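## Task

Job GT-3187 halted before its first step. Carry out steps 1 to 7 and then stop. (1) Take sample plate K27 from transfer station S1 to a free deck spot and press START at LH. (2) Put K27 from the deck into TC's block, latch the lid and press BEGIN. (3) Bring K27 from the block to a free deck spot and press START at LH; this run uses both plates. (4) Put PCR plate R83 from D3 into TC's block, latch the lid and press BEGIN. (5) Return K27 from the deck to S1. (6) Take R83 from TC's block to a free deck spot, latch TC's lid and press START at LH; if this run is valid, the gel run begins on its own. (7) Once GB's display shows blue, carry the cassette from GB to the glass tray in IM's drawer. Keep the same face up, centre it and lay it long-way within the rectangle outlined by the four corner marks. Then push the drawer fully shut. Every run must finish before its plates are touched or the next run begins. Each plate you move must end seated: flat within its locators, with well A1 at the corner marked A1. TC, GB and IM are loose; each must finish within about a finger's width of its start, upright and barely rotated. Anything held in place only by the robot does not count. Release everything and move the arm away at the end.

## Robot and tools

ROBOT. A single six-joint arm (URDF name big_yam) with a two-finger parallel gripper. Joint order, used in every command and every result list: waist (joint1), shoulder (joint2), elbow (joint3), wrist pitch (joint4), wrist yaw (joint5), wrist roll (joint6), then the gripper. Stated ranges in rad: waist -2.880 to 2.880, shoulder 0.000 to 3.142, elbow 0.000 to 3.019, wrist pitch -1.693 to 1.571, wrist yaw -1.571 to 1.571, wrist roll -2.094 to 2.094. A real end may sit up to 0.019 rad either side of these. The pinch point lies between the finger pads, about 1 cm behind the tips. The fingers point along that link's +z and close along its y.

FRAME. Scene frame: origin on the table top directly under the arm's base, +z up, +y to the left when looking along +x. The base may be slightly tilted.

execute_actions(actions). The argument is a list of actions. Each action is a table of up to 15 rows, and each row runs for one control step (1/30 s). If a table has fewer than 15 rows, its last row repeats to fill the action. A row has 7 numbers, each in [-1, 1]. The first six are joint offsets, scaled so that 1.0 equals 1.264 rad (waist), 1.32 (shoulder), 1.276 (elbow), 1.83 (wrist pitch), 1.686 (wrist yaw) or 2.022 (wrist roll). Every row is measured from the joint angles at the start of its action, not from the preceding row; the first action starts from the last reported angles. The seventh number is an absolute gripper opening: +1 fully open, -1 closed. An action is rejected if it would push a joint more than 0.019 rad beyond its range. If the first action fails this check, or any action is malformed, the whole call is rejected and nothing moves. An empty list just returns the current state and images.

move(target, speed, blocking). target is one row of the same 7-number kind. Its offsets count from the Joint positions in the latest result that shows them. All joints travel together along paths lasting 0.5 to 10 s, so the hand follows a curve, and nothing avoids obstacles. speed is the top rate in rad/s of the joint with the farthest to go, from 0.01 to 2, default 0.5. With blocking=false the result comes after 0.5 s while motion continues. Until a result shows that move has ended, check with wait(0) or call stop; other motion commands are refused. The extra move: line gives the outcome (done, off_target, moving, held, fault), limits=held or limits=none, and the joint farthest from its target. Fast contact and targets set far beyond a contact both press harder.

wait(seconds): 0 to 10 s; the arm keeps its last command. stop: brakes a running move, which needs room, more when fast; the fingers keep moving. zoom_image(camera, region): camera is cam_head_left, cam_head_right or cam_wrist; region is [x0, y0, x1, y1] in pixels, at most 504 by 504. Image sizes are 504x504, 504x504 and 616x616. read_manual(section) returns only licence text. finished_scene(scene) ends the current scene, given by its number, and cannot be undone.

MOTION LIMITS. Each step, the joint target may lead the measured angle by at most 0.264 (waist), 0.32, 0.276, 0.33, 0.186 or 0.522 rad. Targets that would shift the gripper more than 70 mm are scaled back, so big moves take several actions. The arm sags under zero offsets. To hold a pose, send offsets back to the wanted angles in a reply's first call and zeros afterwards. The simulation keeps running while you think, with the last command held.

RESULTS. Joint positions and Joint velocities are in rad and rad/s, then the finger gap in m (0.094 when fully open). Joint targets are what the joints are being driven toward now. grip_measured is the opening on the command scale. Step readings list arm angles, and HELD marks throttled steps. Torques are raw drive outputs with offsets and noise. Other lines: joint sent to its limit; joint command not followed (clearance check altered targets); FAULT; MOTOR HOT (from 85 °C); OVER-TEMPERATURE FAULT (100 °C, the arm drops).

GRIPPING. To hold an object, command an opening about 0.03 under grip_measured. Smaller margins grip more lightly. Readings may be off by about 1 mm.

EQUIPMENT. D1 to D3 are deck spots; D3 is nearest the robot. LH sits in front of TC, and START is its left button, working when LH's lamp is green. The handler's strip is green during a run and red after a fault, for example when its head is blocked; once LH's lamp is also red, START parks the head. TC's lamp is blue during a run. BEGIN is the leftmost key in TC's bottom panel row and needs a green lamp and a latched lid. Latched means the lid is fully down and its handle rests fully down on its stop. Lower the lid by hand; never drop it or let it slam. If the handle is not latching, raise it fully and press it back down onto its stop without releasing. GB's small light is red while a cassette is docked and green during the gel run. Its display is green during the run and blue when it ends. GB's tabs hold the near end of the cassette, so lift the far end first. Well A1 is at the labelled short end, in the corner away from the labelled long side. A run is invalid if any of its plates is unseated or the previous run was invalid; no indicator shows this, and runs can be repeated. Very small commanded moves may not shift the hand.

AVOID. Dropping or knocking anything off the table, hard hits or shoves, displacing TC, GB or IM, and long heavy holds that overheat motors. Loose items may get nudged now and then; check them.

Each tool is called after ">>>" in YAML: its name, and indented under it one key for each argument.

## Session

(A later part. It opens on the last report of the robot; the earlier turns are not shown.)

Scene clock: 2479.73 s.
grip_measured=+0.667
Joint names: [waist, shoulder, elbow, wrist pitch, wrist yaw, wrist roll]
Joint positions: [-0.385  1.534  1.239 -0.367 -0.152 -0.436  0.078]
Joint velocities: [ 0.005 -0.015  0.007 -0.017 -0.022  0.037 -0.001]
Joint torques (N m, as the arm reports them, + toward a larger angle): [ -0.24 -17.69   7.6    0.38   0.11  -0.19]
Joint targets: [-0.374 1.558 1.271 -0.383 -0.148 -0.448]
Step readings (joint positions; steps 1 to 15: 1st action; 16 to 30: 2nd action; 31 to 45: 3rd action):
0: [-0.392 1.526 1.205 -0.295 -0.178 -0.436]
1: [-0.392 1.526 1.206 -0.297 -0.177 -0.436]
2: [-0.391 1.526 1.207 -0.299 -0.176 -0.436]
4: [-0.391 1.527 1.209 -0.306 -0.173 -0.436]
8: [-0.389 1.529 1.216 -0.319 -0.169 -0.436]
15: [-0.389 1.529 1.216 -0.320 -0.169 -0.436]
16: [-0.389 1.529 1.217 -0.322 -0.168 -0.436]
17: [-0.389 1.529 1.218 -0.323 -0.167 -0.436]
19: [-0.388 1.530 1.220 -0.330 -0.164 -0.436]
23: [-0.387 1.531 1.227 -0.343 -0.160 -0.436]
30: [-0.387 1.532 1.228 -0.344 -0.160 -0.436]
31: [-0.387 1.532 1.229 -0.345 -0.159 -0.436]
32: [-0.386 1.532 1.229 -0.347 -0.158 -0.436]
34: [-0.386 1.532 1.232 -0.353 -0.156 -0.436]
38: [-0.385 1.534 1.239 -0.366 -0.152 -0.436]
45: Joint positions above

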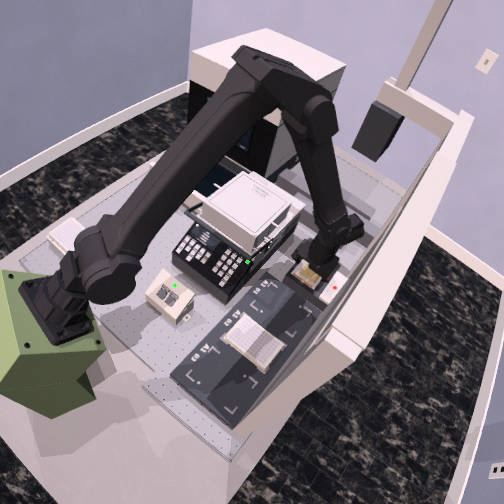

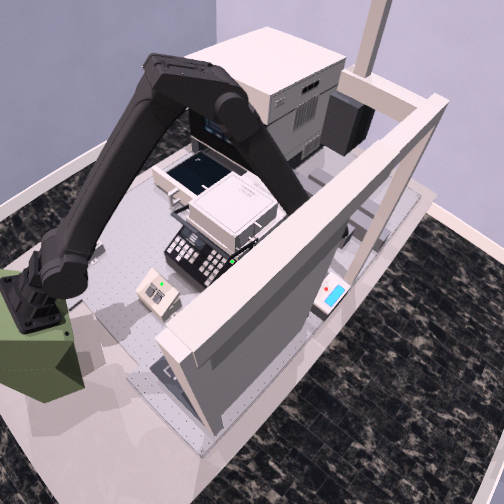

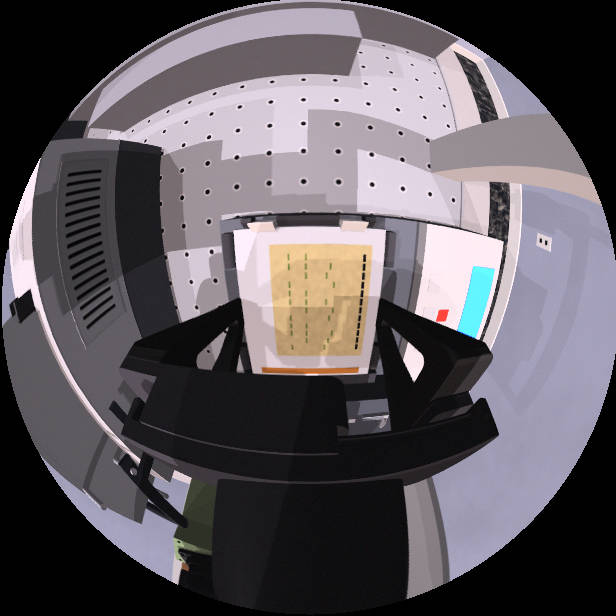

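>>> execute_actions:
  actions:
    - [[0.008,-0.009,0.026,-0.008,0.002,-0.006,0.65]]
    - [[0.0095,0.005,0.028,-0.011,0.004,-0.006,0.65],[0.0095,0.005,0.028,-0.011,0.004,-0.006,0.65],[0.0095,0.005,0.028,-0.011,0.004,-0.006,0.65],[0.0106,0.005,0.0336,-0.0225,0.0073,-0.006,0.65]]
    - [[0.0095,0.005,0.028,-0.011,0.004,-0.006,0.65],[0.0095,0.005,0.028,-0.011,0.004,-0.006,0.65],[0.0095,0.005,0.028,-0.011,0.004,-0.006,0.65],[0.0106,0.005,0.0336,-0.0225,0.0073,-0.006,0.65]]

Scene clock: 2485.43 s.
grip_measured=+0.667
Joint names: [waist, shoulder, elbow, wrist pitch, wrist yaw, wrist roll]
Joint positions: [-0.378  1.534  1.261 -0.414 -0.134 -0.438  0.078]
Joint velocities: [-0.005 -0.005 -0.002  0.017 -0.037 -0.051  0.001]
Joint torques (N m, as the arm reports them, + toward a larger angle): [  0.31 -19.35   7.8    0.25   0.13  -0.22]
Joint targets: [-0.368 1.541 1.293 -0.432 -0.130 -0.449]
Step readings (joint positions; steps 1 to 15: 1st action; 16 to 30: 2nd action; 31 to 45: 3rd action):
0: [-0.385 1.534 1.239 -0.367 -0.152 -0.436]
1: [-0.385 1.534 1.239 -0.367 -0.152 -0.436]
2: [-0.385 1.534 1.239 -0.367 -0.152 -0.436]
4: [-0.385 1.534 1.239 -0.367 -0.152 -0.436]
8: [-0.385 1.534 1.239 -0.367 -0.152 -0.436]
15: [-0.385 1.534 1.239 -0.367 -0.152 -0.436]
16: [-0.385 1.534 1.240 -0.368 -0.151 -0.436]
17: [-0.384 1.534 1.240 -0.370 -0.150 -0.436]
19: [-0.384 1.534 1.243 -0.375 -0.147 -0.436]
23: [-0.382 1.534 1.250 -0.389 -0.143 -0.436]
30: [-0.382 1.534 1.250 -0.391 -0.142 -0.437]
31: [-0.381 1.534 1.250 -0.391 -0.142 -0.437]
32: [-0.381 1.534 1.251 -0.393 -0.141 -0.437]
34: [-0.380 1.534 1.253 -0.398 -0.138 -0.437]
38: [-0.378 1.534 1.261 -0.413 -0.135 -0.438]
45: Joint positions above

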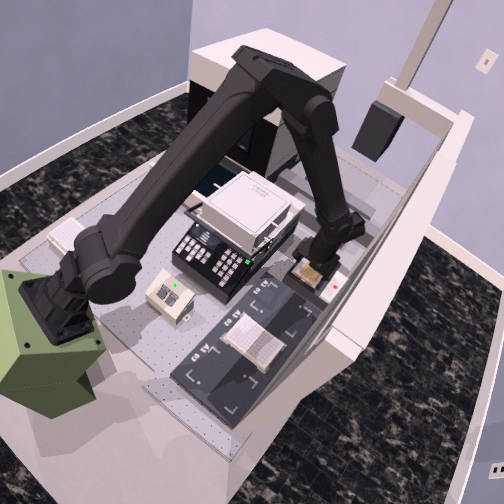

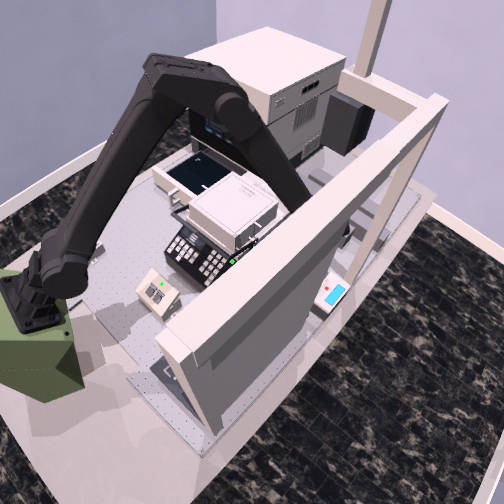

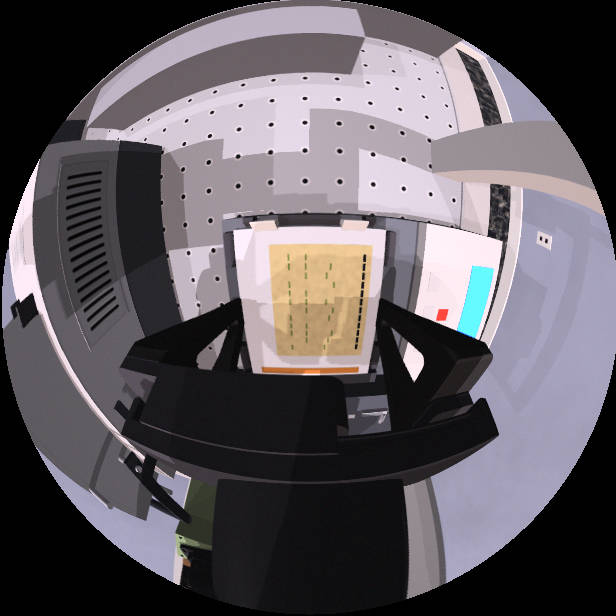

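>>> zoom_image:
  camera: "cam_head_left"
  region: [260,230,380,320]

>>> zoom_image:
  camera: "cam_wrist"
  region: [180,180,440,380]

Region (260, 230, 380, 320) of cam_head_left's 504x504 image, scaled by 4.200, with more detail than that image has; it fills the top 378 rows of this view, and the rest is white.

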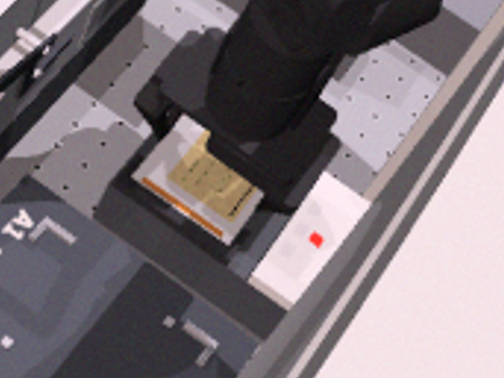

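Region (180, 180, 440, 380) of cam_wrist's 616x616 image, scaled by 1.938, with more detail than that image has; it fills the top 388 rows of this view, and the rest is white.

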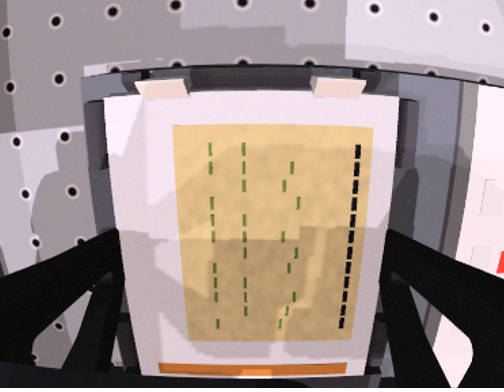

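>>> execute_actions:
  actions:
    - [[-0.006,-0.006,0.0,0.004,-0.001,0,0.65]]
    - [[-0.009,-0.009,-0.009,0.013,-0.004,0,0.65],[-0.009,-0.009,-0.009,0.013,-0.004,0,0.65],[-0.009,-0.009,-0.009,0.013,-0.004,0,0.65],[-0.0112,-0.0102,-0.015,0.0226,-0.008,0,0.65]]
    - [[-0.009,-0.009,-0.009,0.013,-0.004,0,0.65],[-0.009,-0.009,-0.009,0.013,-0.004,0,0.65],[-0.009,-0.009,-0.009,0.013,-0.004,0,0.65],[-0.0112,-0.0102,-0.015,0.0226,-0.008,0,0.65]]
    - [[-0.009,-0.009,-0.009,0.013,-0.004,0,0.65],[-0.009,-0.009,-0.009,0.013,-0.004,0,0.65],[-0.009,-0.009,-0.009,0.013,-0.004,0,0.65],[-0.0112,-0.0102,-0.015,0.0226,-0.008,0,0.65]]

Scene clock: 2498.80 s.
grip_measured=+0.667
Joint names: [waist, shoulder, elbow, wrist pitch, wrist yaw, wrist roll]
Joint positions: [-0.388  1.53   1.219 -0.328 -0.168 -0.438  0.078]
Joint velocities: [-0.005 -0.015 -0.002 -0.002 -0.022  0.051 -0.   ]
Joint torques (N m, as the arm reports them, + toward a larger angle): [ -2.19 -20.4    4.55   1.57  -0.06  -0.1 ]
Joint targets: [-0.399 1.519 1.213 -0.313 -0.170 -0.438]
Step readings (joint positions; steps 1 to 15: 1st action; 16 to 30: 2nd action; 31 to 45: 3rd action; 46 to 60: 4th action):
0: [-0.378 1.534 1.261 -0.414 -0.134 -0.438]
1: [-0.378 1.534 1.261 -0.414 -0.134 -0.438]
2: [-0.378 1.534 1.261 -0.414 -0.134 -0.438]
4: [-0.378 1.534 1.261 -0.414 -0.134 -0.438]
8: [-0.378 1.534 1.261 -0.414 -0.134 -0.438]
15: [-0.378 1.534 1.261 -0.414 -0.134 -0.438]
16: [-0.378 1.534 1.260 -0.410 -0.136 -0.438]
17: [-0.379 1.534 1.258 -0.405 -0.138 -0.438]
19: [-0.380 1.534 1.253 -0.397 -0.141 -0.438]
23: [-0.381 1.534 1.245 -0.382 -0.145 -0.438]
30: [-0.381 1.534 1.245 -0.381 -0.146 -0.438]
31: [-0.382 1.534 1.244 -0.378 -0.147 -0.438]
32: [-0.382 1.534 1.242 -0.374 -0.148 -0.438]
34: [-0.383 1.534 1.238 -0.367 -0.152 -0.438]
38: [-0.385 1.533 1.232 -0.355 -0.157 -0.438]
45: [-0.385 1.533 1.232 -0.355 -0.157 -0.438]
46: [-0.385 1.533 1.231 -0.353 -0.158 -0.438]
47: [-0.385 1.532 1.229 -0.349 -0.159 -0.438]
49: [-0.386 1.531 1.226 -0.343 -0.162 -0.438]
53: [-0.388 1.530 1.219 -0.329 -0.168 -0.438]
60: Joint positions above

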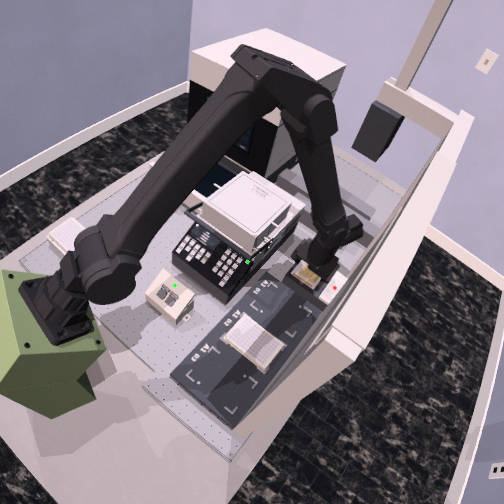

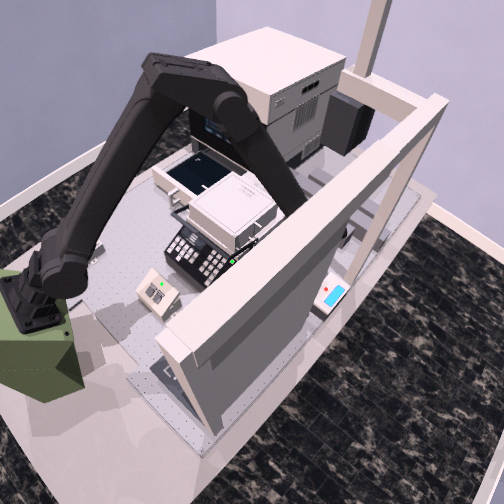

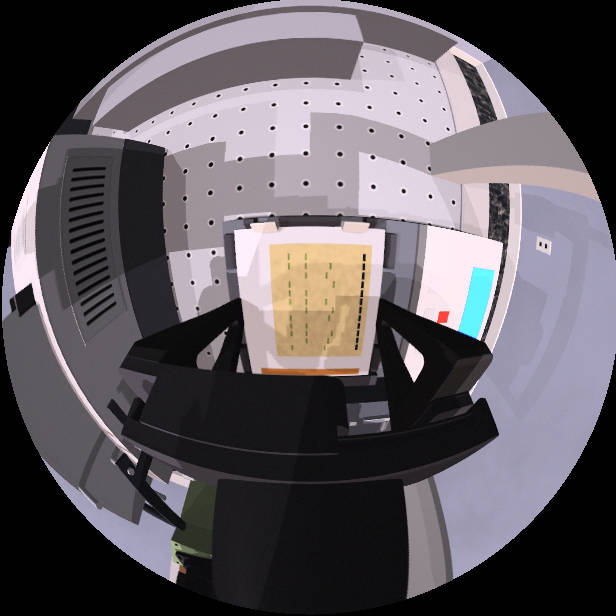

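>>> execute_actions:
  actions:
    - [[-0.009,-0.009,-0.009,0.013,-0.004,0,0.65],[-0.009,-0.009,-0.009,0.013,-0.004,0,0.65],[-0.009,-0.009,-0.009,0.013,-0.004,0,0.65],[-0.0112,-0.0098,-0.0145,0.0232,-0.008,0,0.65]]
    - [[-0.009,-0.009,-0.009,0.013,-0.004,0,0.65],[-0.009,-0.009,-0.009,0.013,-0.004,0,0.65],[-0.009,-0.009,-0.009,0.013,-0.004,0,0.65],[-0.0112,-0.0098,-0.0145,0.0232,-0.008,0,0.65]]
    - [[-0.009,-0.009,-0.009,0.013,-0.004,0,0.65],[-0.009,-0.009,-0.009,0.013,-0.004,0,0.65],[-0.009,-0.009,-0.009,0.013,-0.004,0,0.65],[-0.0112,-0.0098,-0.0145,0.0232,-0.008,0,0.65]]

>>> zoom_image:
  camera: "cam_head_left"
  region: [260,230,380,320]

Scene clock: 2504.27 s.
grip_measured=+0.667
Joint names: [waist, shoulder, elbow, wrist pitch, wrist yaw, wrist roll]
Joint positions: [-0.397  1.524  1.182 -0.248 -0.2   -0.438  0.078]
Joint velocities: [-0.015 -0.024  0.007 -0.017  0.051  0.007 -0.   ]
Joint torques (N m, as the arm reports them, + toward a larger angle): [ -2.34 -20.48   4.46   1.79  -0.11  -0.08]
Joint targets: [-0.408 1.513 1.175 -0.232 -0.203 -0.438]
Step readings (joint positions; steps 1 to 15: 1st action; 16 to 30: 2nd action; 31 to 45: 3rd action):
0: [-0.388 1.530 1.219 -0.328 -0.168 -0.438]
1: [-0.388 1.529 1.218 -0.327 -0.169 -0.438]
2: [-0.388 1.529 1.216 -0.323 -0.170 -0.438]
4: [-0.389 1.529 1.213 -0.317 -0.173 -0.438]
8: [-0.391 1.528 1.207 -0.303 -0.179 -0.438]
15: [-0.391 1.528 1.206 -0.301 -0.179 -0.438]
16: [-0.391 1.527 1.205 -0.299 -0.180 -0.438]
17: [-0.392 1.527 1.204 -0.296 -0.181 -0.438]
19: [-0.393 1.527 1.201 -0.290 -0.184 -0.438]
23: [-0.394 1.526 1.195 -0.275 -0.190 -0.438]
30: [-0.394 1.526 1.194 -0.274 -0.190 -0.438]
31: [-0.394 1.526 1.193 -0.272 -0.191 -0.438]
32: [-0.395 1.526 1.192 -0.269 -0.192 -0.438]
34: [-0.396 1.525 1.188 -0.263 -0.195 -0.438]
38: [-0.397 1.524 1.182 -0.249 -0.200 -0.438]
45: Joint positions above

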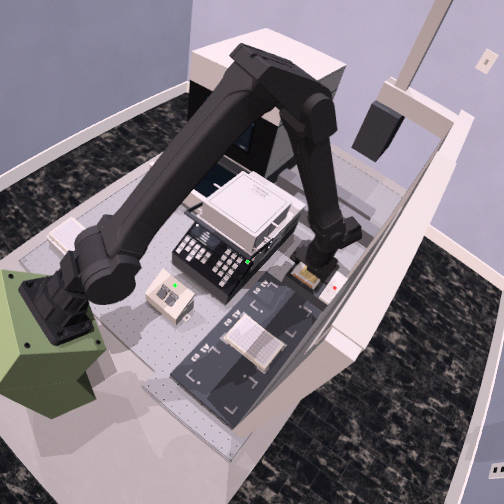

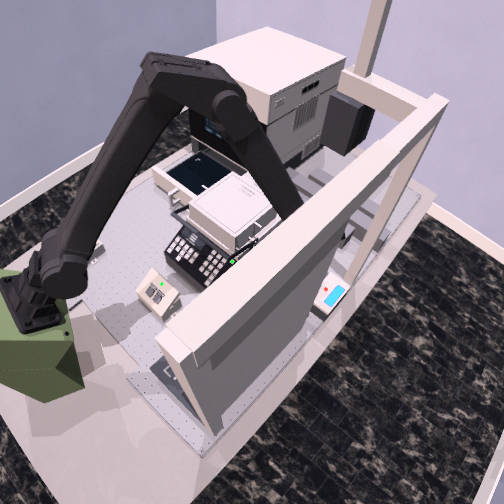

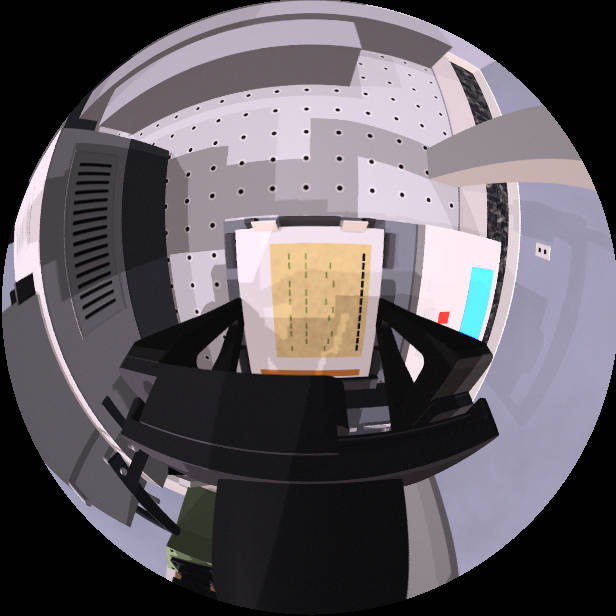

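Region (260, 230, 380, 320) of cam_head_left's 504x504 image, scaled by 4.200, with more detail than that image has; it fills the top 378 rows of this view, and the rest is white.

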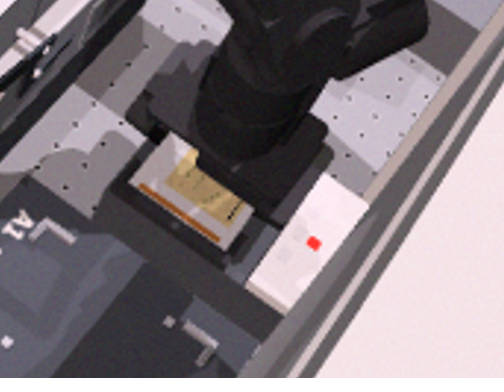

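>>> execute_actions:
  actions:
    - [[-0.009,-0.009,-0.009,0.013,-0.004,0.008,0.65],[-0.009,-0.009,-0.009,0.013,-0.004,0.008,0.65],[-0.009,-0.009,-0.009,0.013,-0.004,0.008,0.65],[-0.0108,-0.0105,-0.014,0.0225,-0.007,0.0093,0.65]]
    - [[-0.009,-0.009,-0.009,0.013,-0.004,0.008,0.65],[-0.009,-0.009,-0.009,0.013,-0.004,0.008,0.65],[-0.009,-0.009,-0.009,0.013,-0.004,0.008,0.65],[-0.0108,-0.0105,-0.014,0.0225,-0.007,0.0093,0.65]]
    - [[-0.009,-0.009,-0.009,0.013,-0.004,0.008,0.65],[-0.009,-0.009,-0.009,0.013,-0.004,0.008,0.65],[-0.009,-0.009,-0.009,0.013,-0.004,0.008,0.65],[-0.0108,-0.0105,-0.014,0.0225,-0.007,0.0093,0.65]]

>>> zoom_image:
  camera: "cam_wrist"
  region: [180,180,440,380]

Scene clock: 2516.30 s.
grip_measured=+0.667
Joint names: [waist, shoulder, elbow, wrist pitch, wrist yaw, wrist roll]
Joint positions: [-0.404  1.518  1.147 -0.174 -0.226 -0.431  0.078]
Joint velocities: [-0.005 -0.015  0.012  0.007  0.051  0.051  0.001]
Joint torques (N m, as the arm reports them, + toward a larger angle): [ -2.35 -19.78   4.22   1.81  -0.16   0.12]
Joint targets: [-0.416 1.506 1.141 -0.157 -0.229 -0.414]
Step readings (joint positions; steps 1 to 15: 1st action; 16 to 30: 2nd action; 31 to 45: 3rd action):
0: [-0.397 1.524 1.182 -0.248 -0.200 -0.438]
1: [-0.397 1.524 1.180 -0.246 -0.201 -0.438]
2: [-0.398 1.523 1.179 -0.243 -0.203 -0.438]
4: [-0.398 1.523 1.176 -0.237 -0.205 -0.437]
8: [-0.400 1.522 1.171 -0.224 -0.209 -0.435]
15: [-0.400 1.522 1.170 -0.223 -0.209 -0.435]
16: [-0.400 1.522 1.169 -0.221 -0.210 -0.435]
17: [-0.400 1.521 1.168 -0.219 -0.211 -0.435]
19: [-0.401 1.521 1.165 -0.212 -0.213 -0.434]
23: [-0.402 1.520 1.159 -0.199 -0.217 -0.433]
30: [-0.402 1.520 1.159 -0.198 -0.217 -0.433]
31: [-0.402 1.520 1.158 -0.196 -0.218 -0.432]
32: [-0.402 1.519 1.156 -0.194 -0.219 -0.432]
34: [-0.403 1.519 1.154 -0.188 -0.221 -0.432]
38: [-0.404 1.518 1.148 -0.175 -0.226 -0.431]
45: Joint positions above

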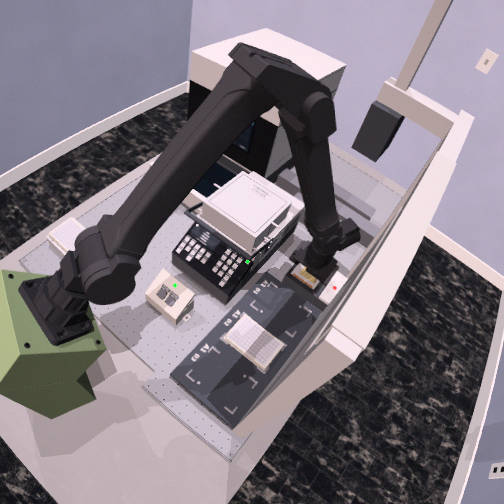

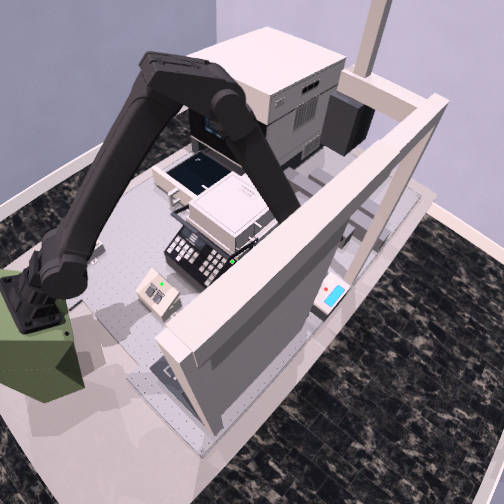

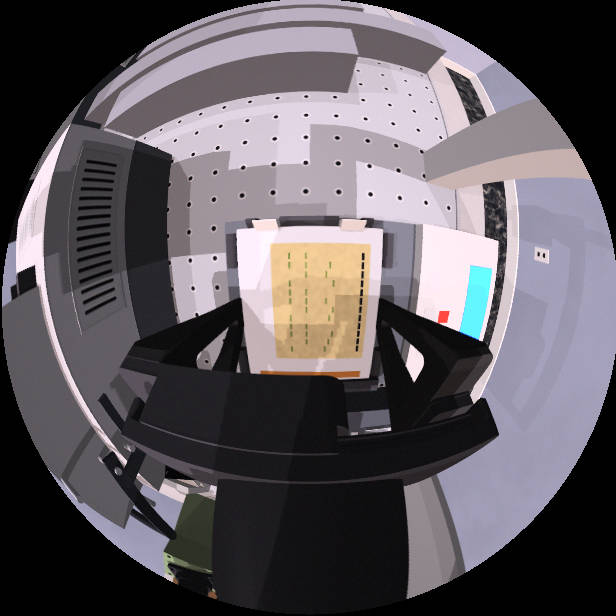

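Region (180, 180, 440, 380) of cam_wrist's 616x616 image, scaled by 1.938, with more detail than that image has; it fills the top 388 rows of this view, and the rest is white.

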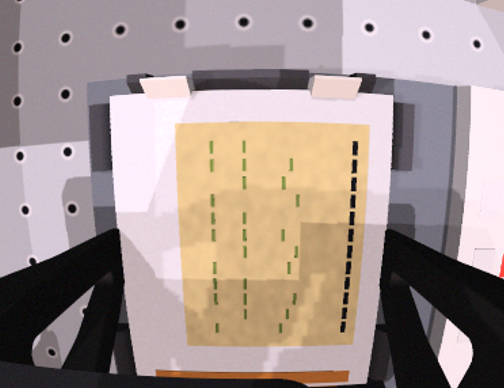

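>>> execute_actions:
  actions:
    - [[-0.009,-0.010,-0.009,0.013,-0.004,0.008,0.64],[-0.009,-0.010,-0.009,0.013,-0.004,0.008,0.64],[-0.009,-0.010,-0.009,0.013,-0.004,0.008,0.64],[-0.0108,-0.012,-0.014,0.0225,-0.0074,0.0093,0.64]]
    - [[-0.009,-0.010,-0.009,0.013,-0.004,0.008,0.64],[-0.009,-0.010,-0.009,0.013,-0.004,0.008,0.64],[-0.009,-0.010,-0.009,0.013,-0.004,0.008,0.64],[-0.0108,-0.012,-0.014,0.0225,-0.0074,0.0093,0.64]]

>>> zoom_image:
  camera: "cam_wrist"
  region: [180,180,440,380]

>>> zoom_image:
  camera: "cam_head_left"
  region: [260,230,380,320]

Scene clock: 2521.70 s.
grip_measured=+0.662
Joint names: [waist, shoulder, elbow, wrist pitch, wrist yaw, wrist roll]
Joint positions: [-0.409  1.514  1.125 -0.125 -0.242 -0.427  0.078]
Joint velocities: [ 0.005 -0.005 -0.007 -0.007  0.007  0.066  0.001]
Joint torques (N m, as the arm reports them, + toward a larger angle): [ -2.44 -19.47   4.09   2.1   -0.16   0.13]
Joint targets: [-0.420 1.500 1.118 -0.108 -0.247 -0.410]
Step readings (joint positions; steps 1 to 15: 1st action; 16 to 30: 2nd action):
0: [-0.404 1.518 1.147 -0.174 -0.226 -0.431]
1: [-0.404 1.518 1.146 -0.172 -0.226 -0.431]
2: [-0.405 1.518 1.145 -0.169 -0.227 -0.430]
4: [-0.405 1.517 1.143 -0.163 -0.229 -0.430]
8: [-0.407 1.516 1.137 -0.150 -0.234 -0.429]
15: [-0.407 1.516 1.136 -0.149 -0.234 -0.429]
16: [-0.407 1.516 1.135 -0.148 -0.235 -0.429]
17: [-0.407 1.516 1.134 -0.145 -0.236 -0.428]
19: [-0.407 1.516 1.132 -0.138 -0.238 -0.428]
23: [-0.409 1.514 1.126 -0.125 -0.242 -0.427]
30: Joint positions above

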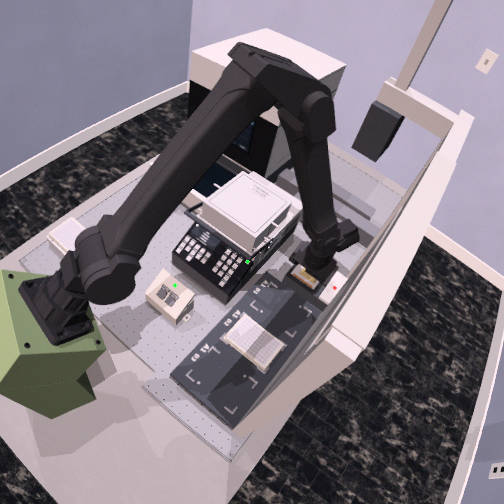

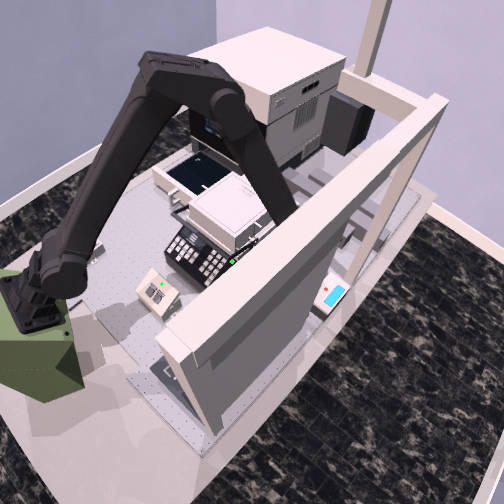

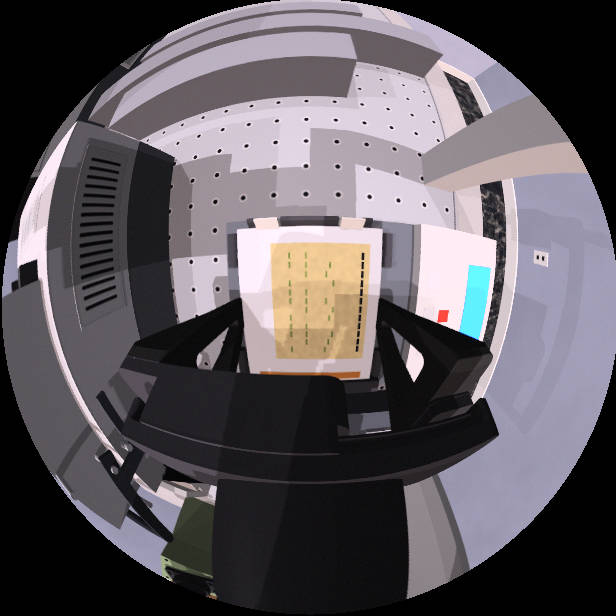

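Region (180, 180, 440, 380) of cam_wrist's 616x616 image, scaled by 1.938, with more detail than that image has; it fills the top 388 rows of this view, and the rest is white.

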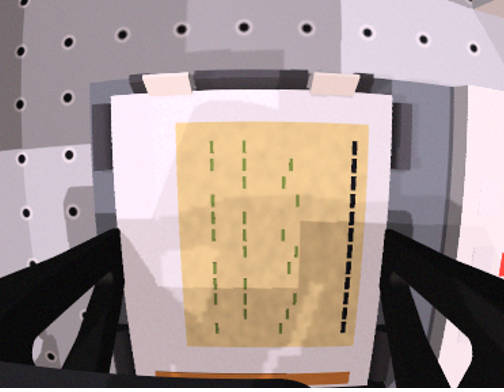

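Region (260, 230, 380, 320) of cam_head_left's 504x504 image, scaled by 4.200, with more detail than that image has; it fills the top 378 rows of this view, and the rest is white.

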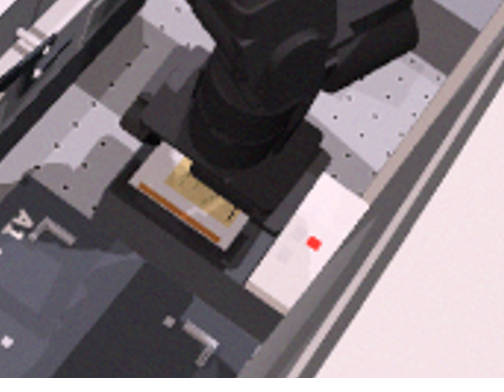

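>>> execute_actions:
  actions:
    - [[-0.009,-0.011,-0.009,0.013,-0.004,0.008,0.64],[-0.009,-0.011,-0.009,0.013,-0.004,0.008,0.64],[-0.009,-0.011,-0.009,0.013,-0.004,0.008,0.64],[-0.0108,-0.013,-0.014,0.0225,-0.0078,0.0093,0.64]]
    - [[-0.009,-0.011,-0.009,0.013,-0.004,0.008,0.64],[-0.009,-0.011,-0.009,0.013,-0.004,0.008,0.64],[-0.009,-0.011,-0.009,0.013,-0.004,0.008,0.64],[-0.0108,-0.013,-0.014,0.0225,-0.0078,0.0093,0.64]]

>>> zoom_image:
  camera: "cam_wrist"
  region: [180,180,440,380]

Scene clock: 2526.03 s.
grip_measured=+0.662
Joint names: [waist, shoulder, elbow, wrist pitch, wrist yaw, wrist roll]
Joint positions: [-0.415  1.507  1.101 -0.078 -0.26  -0.423  0.078]
Joint velocities: [ 0.005 -0.005 -0.002  0.007  0.037 -0.022  0.001]
Joint torques (N m, as the arm reports them, + toward a larger angle): [ -2.58 -19.18   4.15   2.03  -0.16   0.06]
Joint targets: [-0.425 1.495 1.096 -0.060 -0.264 -0.407]
Step readings (joint positions; steps 1 to 15: 1st action; 16 to 30: 2nd action):
0: [-0.409 1.514 1.125 -0.125 -0.242 -0.427]
1: [-0.409 1.514 1.124 -0.123 -0.243 -0.427]
2: [-0.409 1.514 1.123 -0.121 -0.244 -0.427]
4: [-0.410 1.514 1.121 -0.114 -0.247 -0.427]
8: [-0.412 1.512 1.114 -0.102 -0.251 -0.426]
15: [-0.412 1.512 1.114 -0.101 -0.251 -0.426]
16: [-0.412 1.512 1.113 -0.099 -0.252 -0.426]
17: [-0.412 1.512 1.112 -0.097 -0.252 -0.426]
19: [-0.413 1.511 1.109 -0.090 -0.255 -0.426]
23: [-0.415 1.509 1.102 -0.079 -0.260 -0.424]
30: Joint positions above

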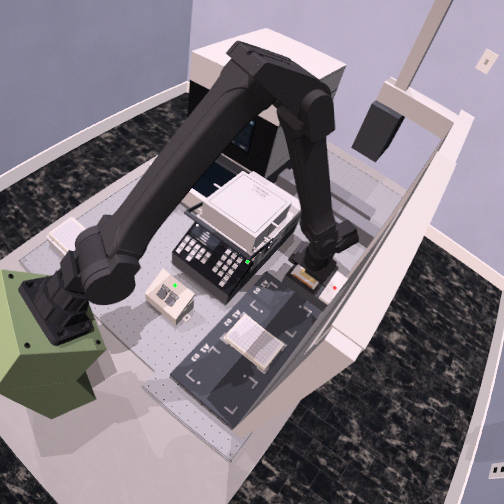

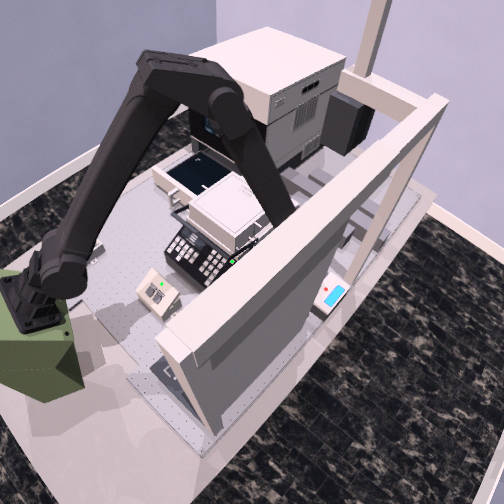

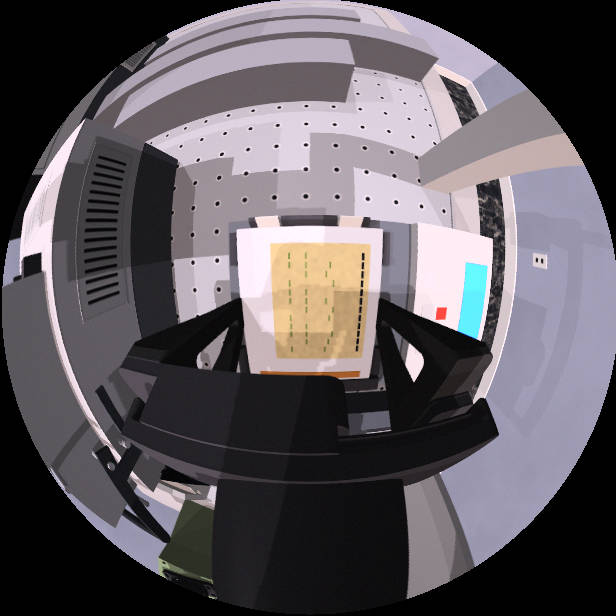

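Region (180, 180, 440, 380) of cam_wrist's 616x616 image, scaled by 1.938, with more detail than that image has; it fills the top 388 rows of this view, and the rest is white.

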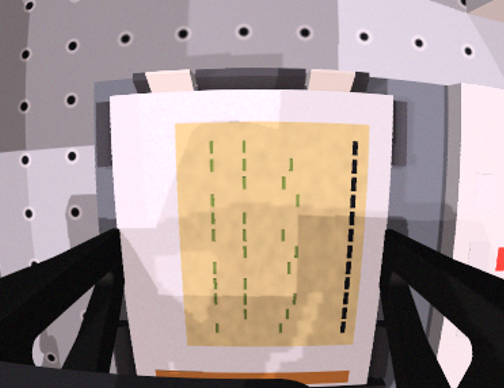

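>>> execute_actions:
  actions:
    - [[-0.009,-0.010,-0.009,0.013,-0.004,0.008,0.64],[-0.009,-0.010,-0.009,0.013,-0.004,0.008,0.64],[-0.009,-0.010,-0.009,0.013,-0.004,0.008,0.64],[-0.0108,-0.0112,-0.0135,0.0228,-0.0078,0.0093,0.64]]
    - [[-0.009,-0.010,-0.009,0.013,-0.004,0.008,0.64],[-0.009,-0.010,-0.009,0.013,-0.004,0.008,0.64],[-0.009,-0.010,-0.009,0.013,-0.004,0.008,0.64],[-0.0108,-0.0112,-0.0135,0.0228,-0.0078,0.0093,0.64]]
    - [[-0.009,-0.010,-0.009,0.013,-0.004,0.008,0.64],[-0.009,-0.010,-0.009,0.013,-0.004,0.008,0.64],[-0.009,-0.010,-0.009,0.013,-0.004,0.008,0.64],[-0.0108,-0.0112,-0.0135,0.0228,-0.0078,0.0093,0.64]]
    - [[-0.009,-0.010,-0.009,0.013,-0.004,0.008,0.64],[-0.009,-0.010,-0.009,0.013,-0.004,0.008,0.64],[-0.009,-0.010,-0.009,0.013,-0.004,0.008,0.64],[-0.0108,-0.0112,-0.0135,0.0228,-0.0078,0.0093,0.64]]

>>> zoom_image:
  camera: "cam_wrist"
  region: [180,180,440,380]

>>> zoom_image:
  camera: "cam_head_left"
  region: [260,230,380,320]

Scene clock: 2535.17 s.
grip_measured=+0.662
Joint names: [waist, shoulder, elbow, wrist pitch, wrist yaw, wrist roll]
Joint positions: [-0.425  1.499  1.061  0.026 -0.3   -0.412  0.078]
Joint velocities: [-0.005 -0.015  0.012 -0.007 -0.051 -0.037 -0.001]
Joint torques (N m, as the arm reports them, + toward a larger angle): [ -2.28 -19.3    3.65   1.96  -0.1    0.08]
Joint targets: [-0.436 1.485 1.053 0.041 -0.303 -0.396]
Step readings (joint positions; steps 1 to 15: 1st action; 16 to 30: 2nd action; 31 to 45: 3rd action; 46 to 60: 4th action):
0: [-0.415 1.507 1.101 -0.078 -0.260 -0.423]
1: [-0.415 1.507 1.100 -0.077 -0.261 -0.423]
2: [-0.415 1.506 1.099 -0.074 -0.262 -0.423]
4: [-0.416 1.506 1.096 -0.067 -0.265 -0.422]
8: [-0.418 1.505 1.090 -0.055 -0.270 -0.421]
15: [-0.418 1.505 1.090 -0.053 -0.270 -0.420]
16: [-0.418 1.505 1.089 -0.052 -0.271 -0.420]
17: [-0.418 1.505 1.088 -0.049 -0.272 -0.420]
19: [-0.419 1.505 1.085 -0.042 -0.274 -0.420]
23: [-0.420 1.503 1.080 -0.030 -0.279 -0.418]
30: [-0.420 1.503 1.079 -0.029 -0.279 -0.418]
31: [-0.420 1.503 1.079 -0.027 -0.280 -0.418]
32: [-0.421 1.503 1.077 -0.024 -0.281 -0.417]
34: [-0.422 1.501 1.074 -0.017 -0.286 -0.417]
38: [-0.423 1.500 1.071 -0.003 -0.289 -0.415]
45: [-0.423 1.500 1.070 -0.001 -0.290 -0.415]
46: [-0.423 1.500 1.070 0.001 -0.291 -0.415]
47: [-0.423 1.500 1.069 0.004 -0.292 -0.415]
49: [-0.423 1.500 1.066 0.011 -0.296 -0.415]
53: [-0.425 1.499 1.061 0.024 -0.300 -0.413]
60: Joint positions above

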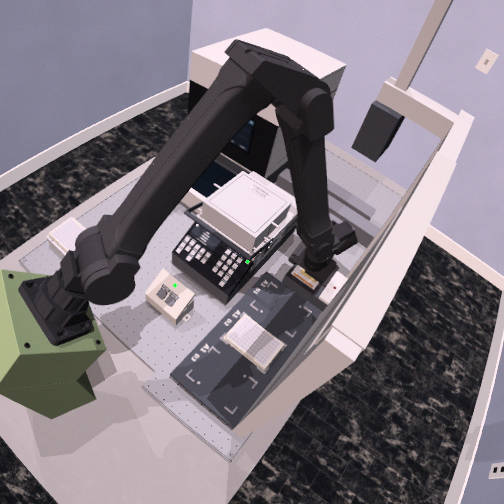

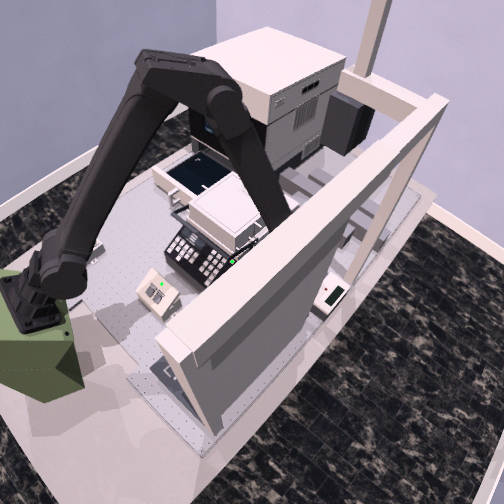

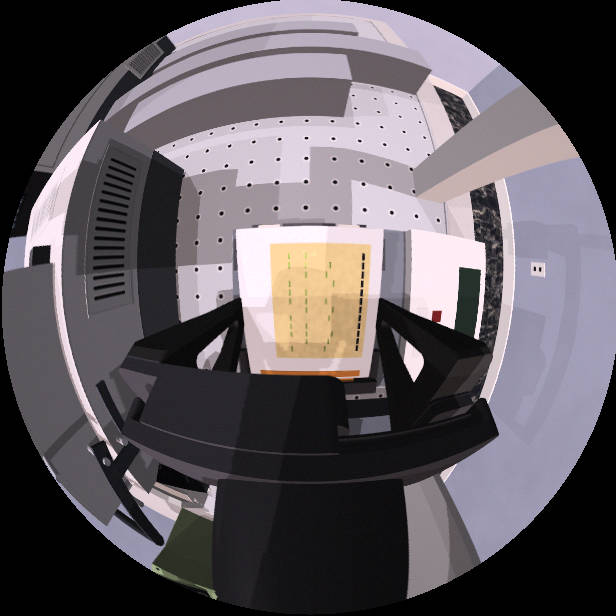

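Region (180, 180, 440, 380) of cam_wrist's 616x616 image, scaled by 1.938, with more detail than that image has; it fills the top 388 rows of this view, and the rest is white.

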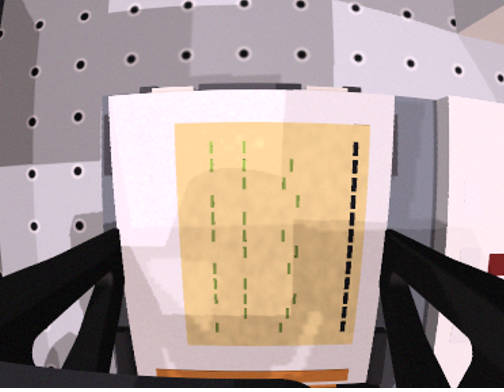

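Region (260, 230, 380, 320) of cam_head_left's 504x504 image, scaled by 4.200, with more detail than that image has; it fills the top 378 rows of this view, and the rest is white.

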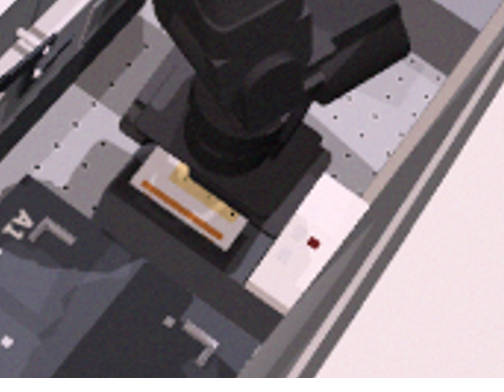

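>>> execute_actions:
  actions:
    - [[0.006,0,0.018,-0.004,0.001,0,0.64]]
    - [[0.0115,0,0.0315,-0.011,0.004,0,0.64]]
    - [[0.0115,0,0.0315,-0.011,0.004,0,0.64]]

>>> zoom_image:
  camera: "cam_head_left"
  region: [260,230,380,320]

Scene clock: 2541.57 s.
grip_measured=+0.662
Joint names: [waist, shoulder, elbow, wrist pitch, wrist yaw, wrist roll]
Joint positions: [-0.422  1.499  1.072  0.002 -0.292 -0.412  0.078]
Joint velocities: [-0.015 -0.005 -0.007  0.002  0.037 -0.022 -0.001]
Joint torques (N m, as the arm reports them, + toward a larger angle): [  0.15 -18.11   7.16   0.99   0.07  -0.05]
Joint targets: [-0.409 1.499 1.108 -0.006 -0.289 -0.412]
Step readings (joint positions; steps 1 to 15: 1st action; 16 to 30: 2nd action; 31 to 45: 3rd action):
0: [-0.425 1.499 1.061 0.026 -0.300 -0.412]
1: [-0.425 1.499 1.061 0.026 -0.300 -0.412]
2: [-0.425 1.499 1.061 0.026 -0.300 -0.412]
4: [-0.425 1.499 1.061 0.026 -0.300 -0.412]
8: [-0.425 1.499 1.061 0.026 -0.300 -0.412]
15: [-0.425 1.499 1.061 0.026 -0.300 -0.412]
16: [-0.425 1.499 1.062 0.023 -0.298 -0.412]
17: [-0.424 1.499 1.064 0.020 -0.297 -0.412]
19: [-0.423 1.499 1.067 0.016 -0.296 -0.412]
23: [-0.423 1.499 1.068 0.014 -0.295 -0.412]
30: [-0.423 1.499 1.068 0.014 -0.295 -0.412]
31: [-0.423 1.499 1.068 0.011 -0.294 -0.412]
32: [-0.422 1.499 1.070 0.008 -0.293 -0.412]
34: [-0.422 1.499 1.072 0.003 -0.292 -0.412]
38: [-0.422 1.499 1.072 0.002 -0.292 -0.412]
45: Joint positions above

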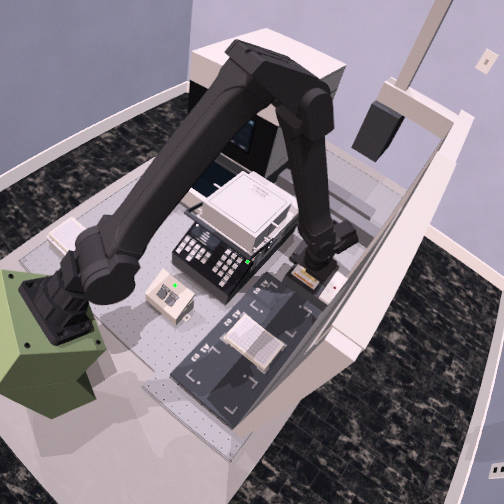

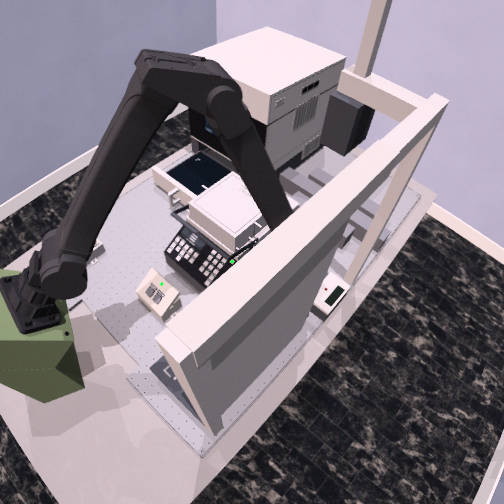

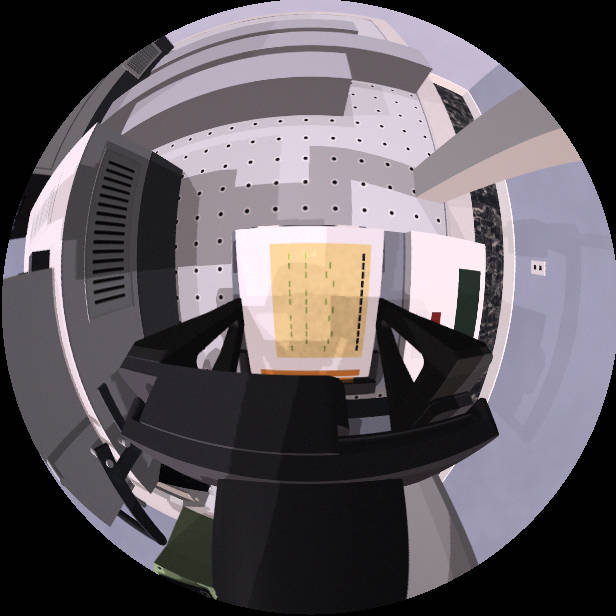

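Region (260, 230, 380, 320) of cam_head_left's 504x504 image, scaled by 4.200, with more detail than that image has; it fills the top 378 rows of this view, and the rest is white.

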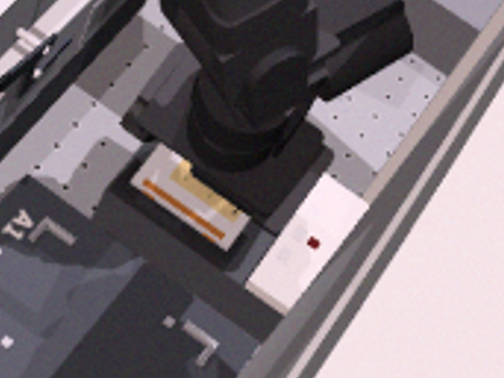

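>>> execute_actions:
  actions:
    - [[0.010,0,0.020,0.007,0,0,0.64]]
    - [[0.012,0,0.02,0.0165,0,0,0.64]]
    - [[0.012,0,0.02,0.0165,0,0,0.64]]

>>> zoom_image:
  camera: "cam_head_left"
  region: [260,230,380,320]

Scene clock: 2546.83 s.
grip_measured=+0.662
Joint names: [waist, shoulder, elbow, wrist pitch, wrist yaw, wrist roll]
Joint positions: [-0.413  1.499  1.072  0.031 -0.292 -0.412  0.078]
Joint velocities: [-0.005 -0.005 -0.017  0.002  0.022 -0.022 -0.002]
Joint torques (N m, as the arm reports them, + toward a larger angle): [  0.04 -18.47   6.57   2.06  -0.05  -0.06]
Joint targets: [-0.402 1.499 1.098 0.047 -0.292 -0.412]
Step readings (joint positions; steps 1 to 15: 1st action; 16 to 30: 2nd action; 31 to 45: 3rd action):
0: [-0.422 1.499 1.072 0.002 -0.292 -0.412]
1: [-0.422 1.499 1.072 0.002 -0.292 -0.412]
2: [-0.422 1.499 1.072 0.002 -0.292 -0.412]
4: [-0.422 1.499 1.072 0.002 -0.292 -0.412]
8: [-0.422 1.499 1.072 0.002 -0.292 -0.412]
15: [-0.422 1.499 1.072 0.002 -0.292 -0.412]
16: [-0.422 1.499 1.072 0.004 -0.292 -0.412]
17: [-0.422 1.499 1.072 0.006 -0.292 -0.412]
19: [-0.420 1.499 1.072 0.010 -0.292 -0.412]
23: [-0.417 1.499 1.072 0.016 -0.292 -0.412]
30: [-0.417 1.499 1.072 0.016 -0.292 -0.412]
31: [-0.417 1.499 1.072 0.019 -0.292 -0.412]
32: [-0.416 1.499 1.072 0.023 -0.292 -0.412]
34: [-0.415 1.499 1.072 0.029 -0.292 -0.412]
38: [-0.413 1.499 1.072 0.031 -0.292 -0.412]
45: Joint positions above

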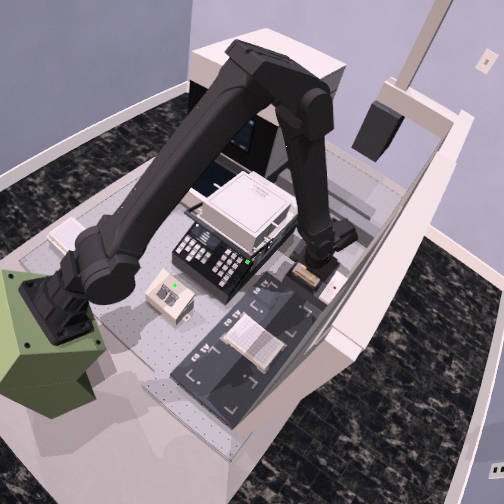

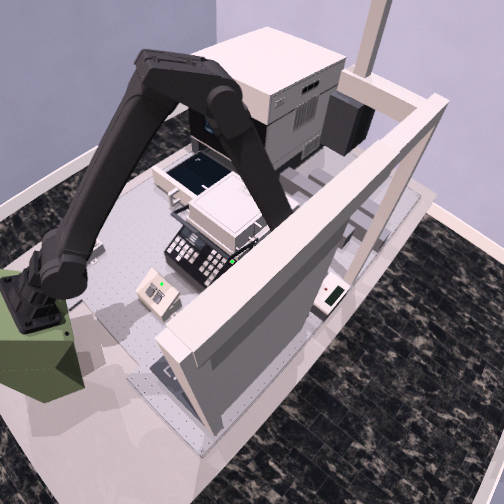

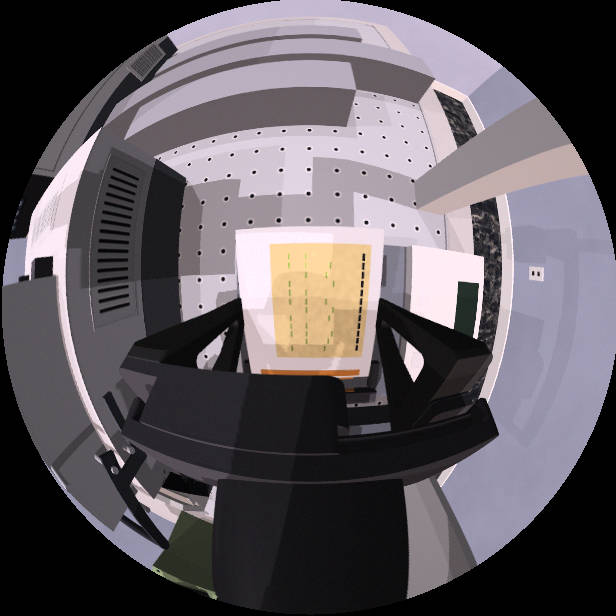

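Region (260, 230, 380, 320) of cam_head_left's 504x504 image, scaled by 4.200, with more detail than that image has; it fills the top 378 rows of this view, and the rest is white.

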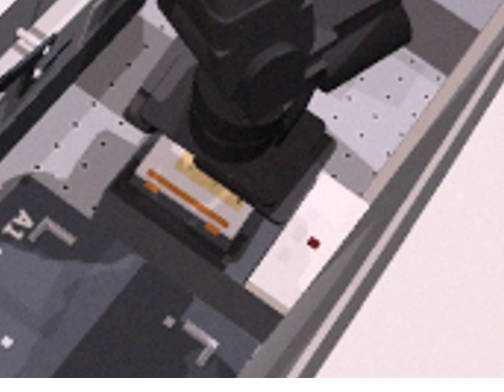

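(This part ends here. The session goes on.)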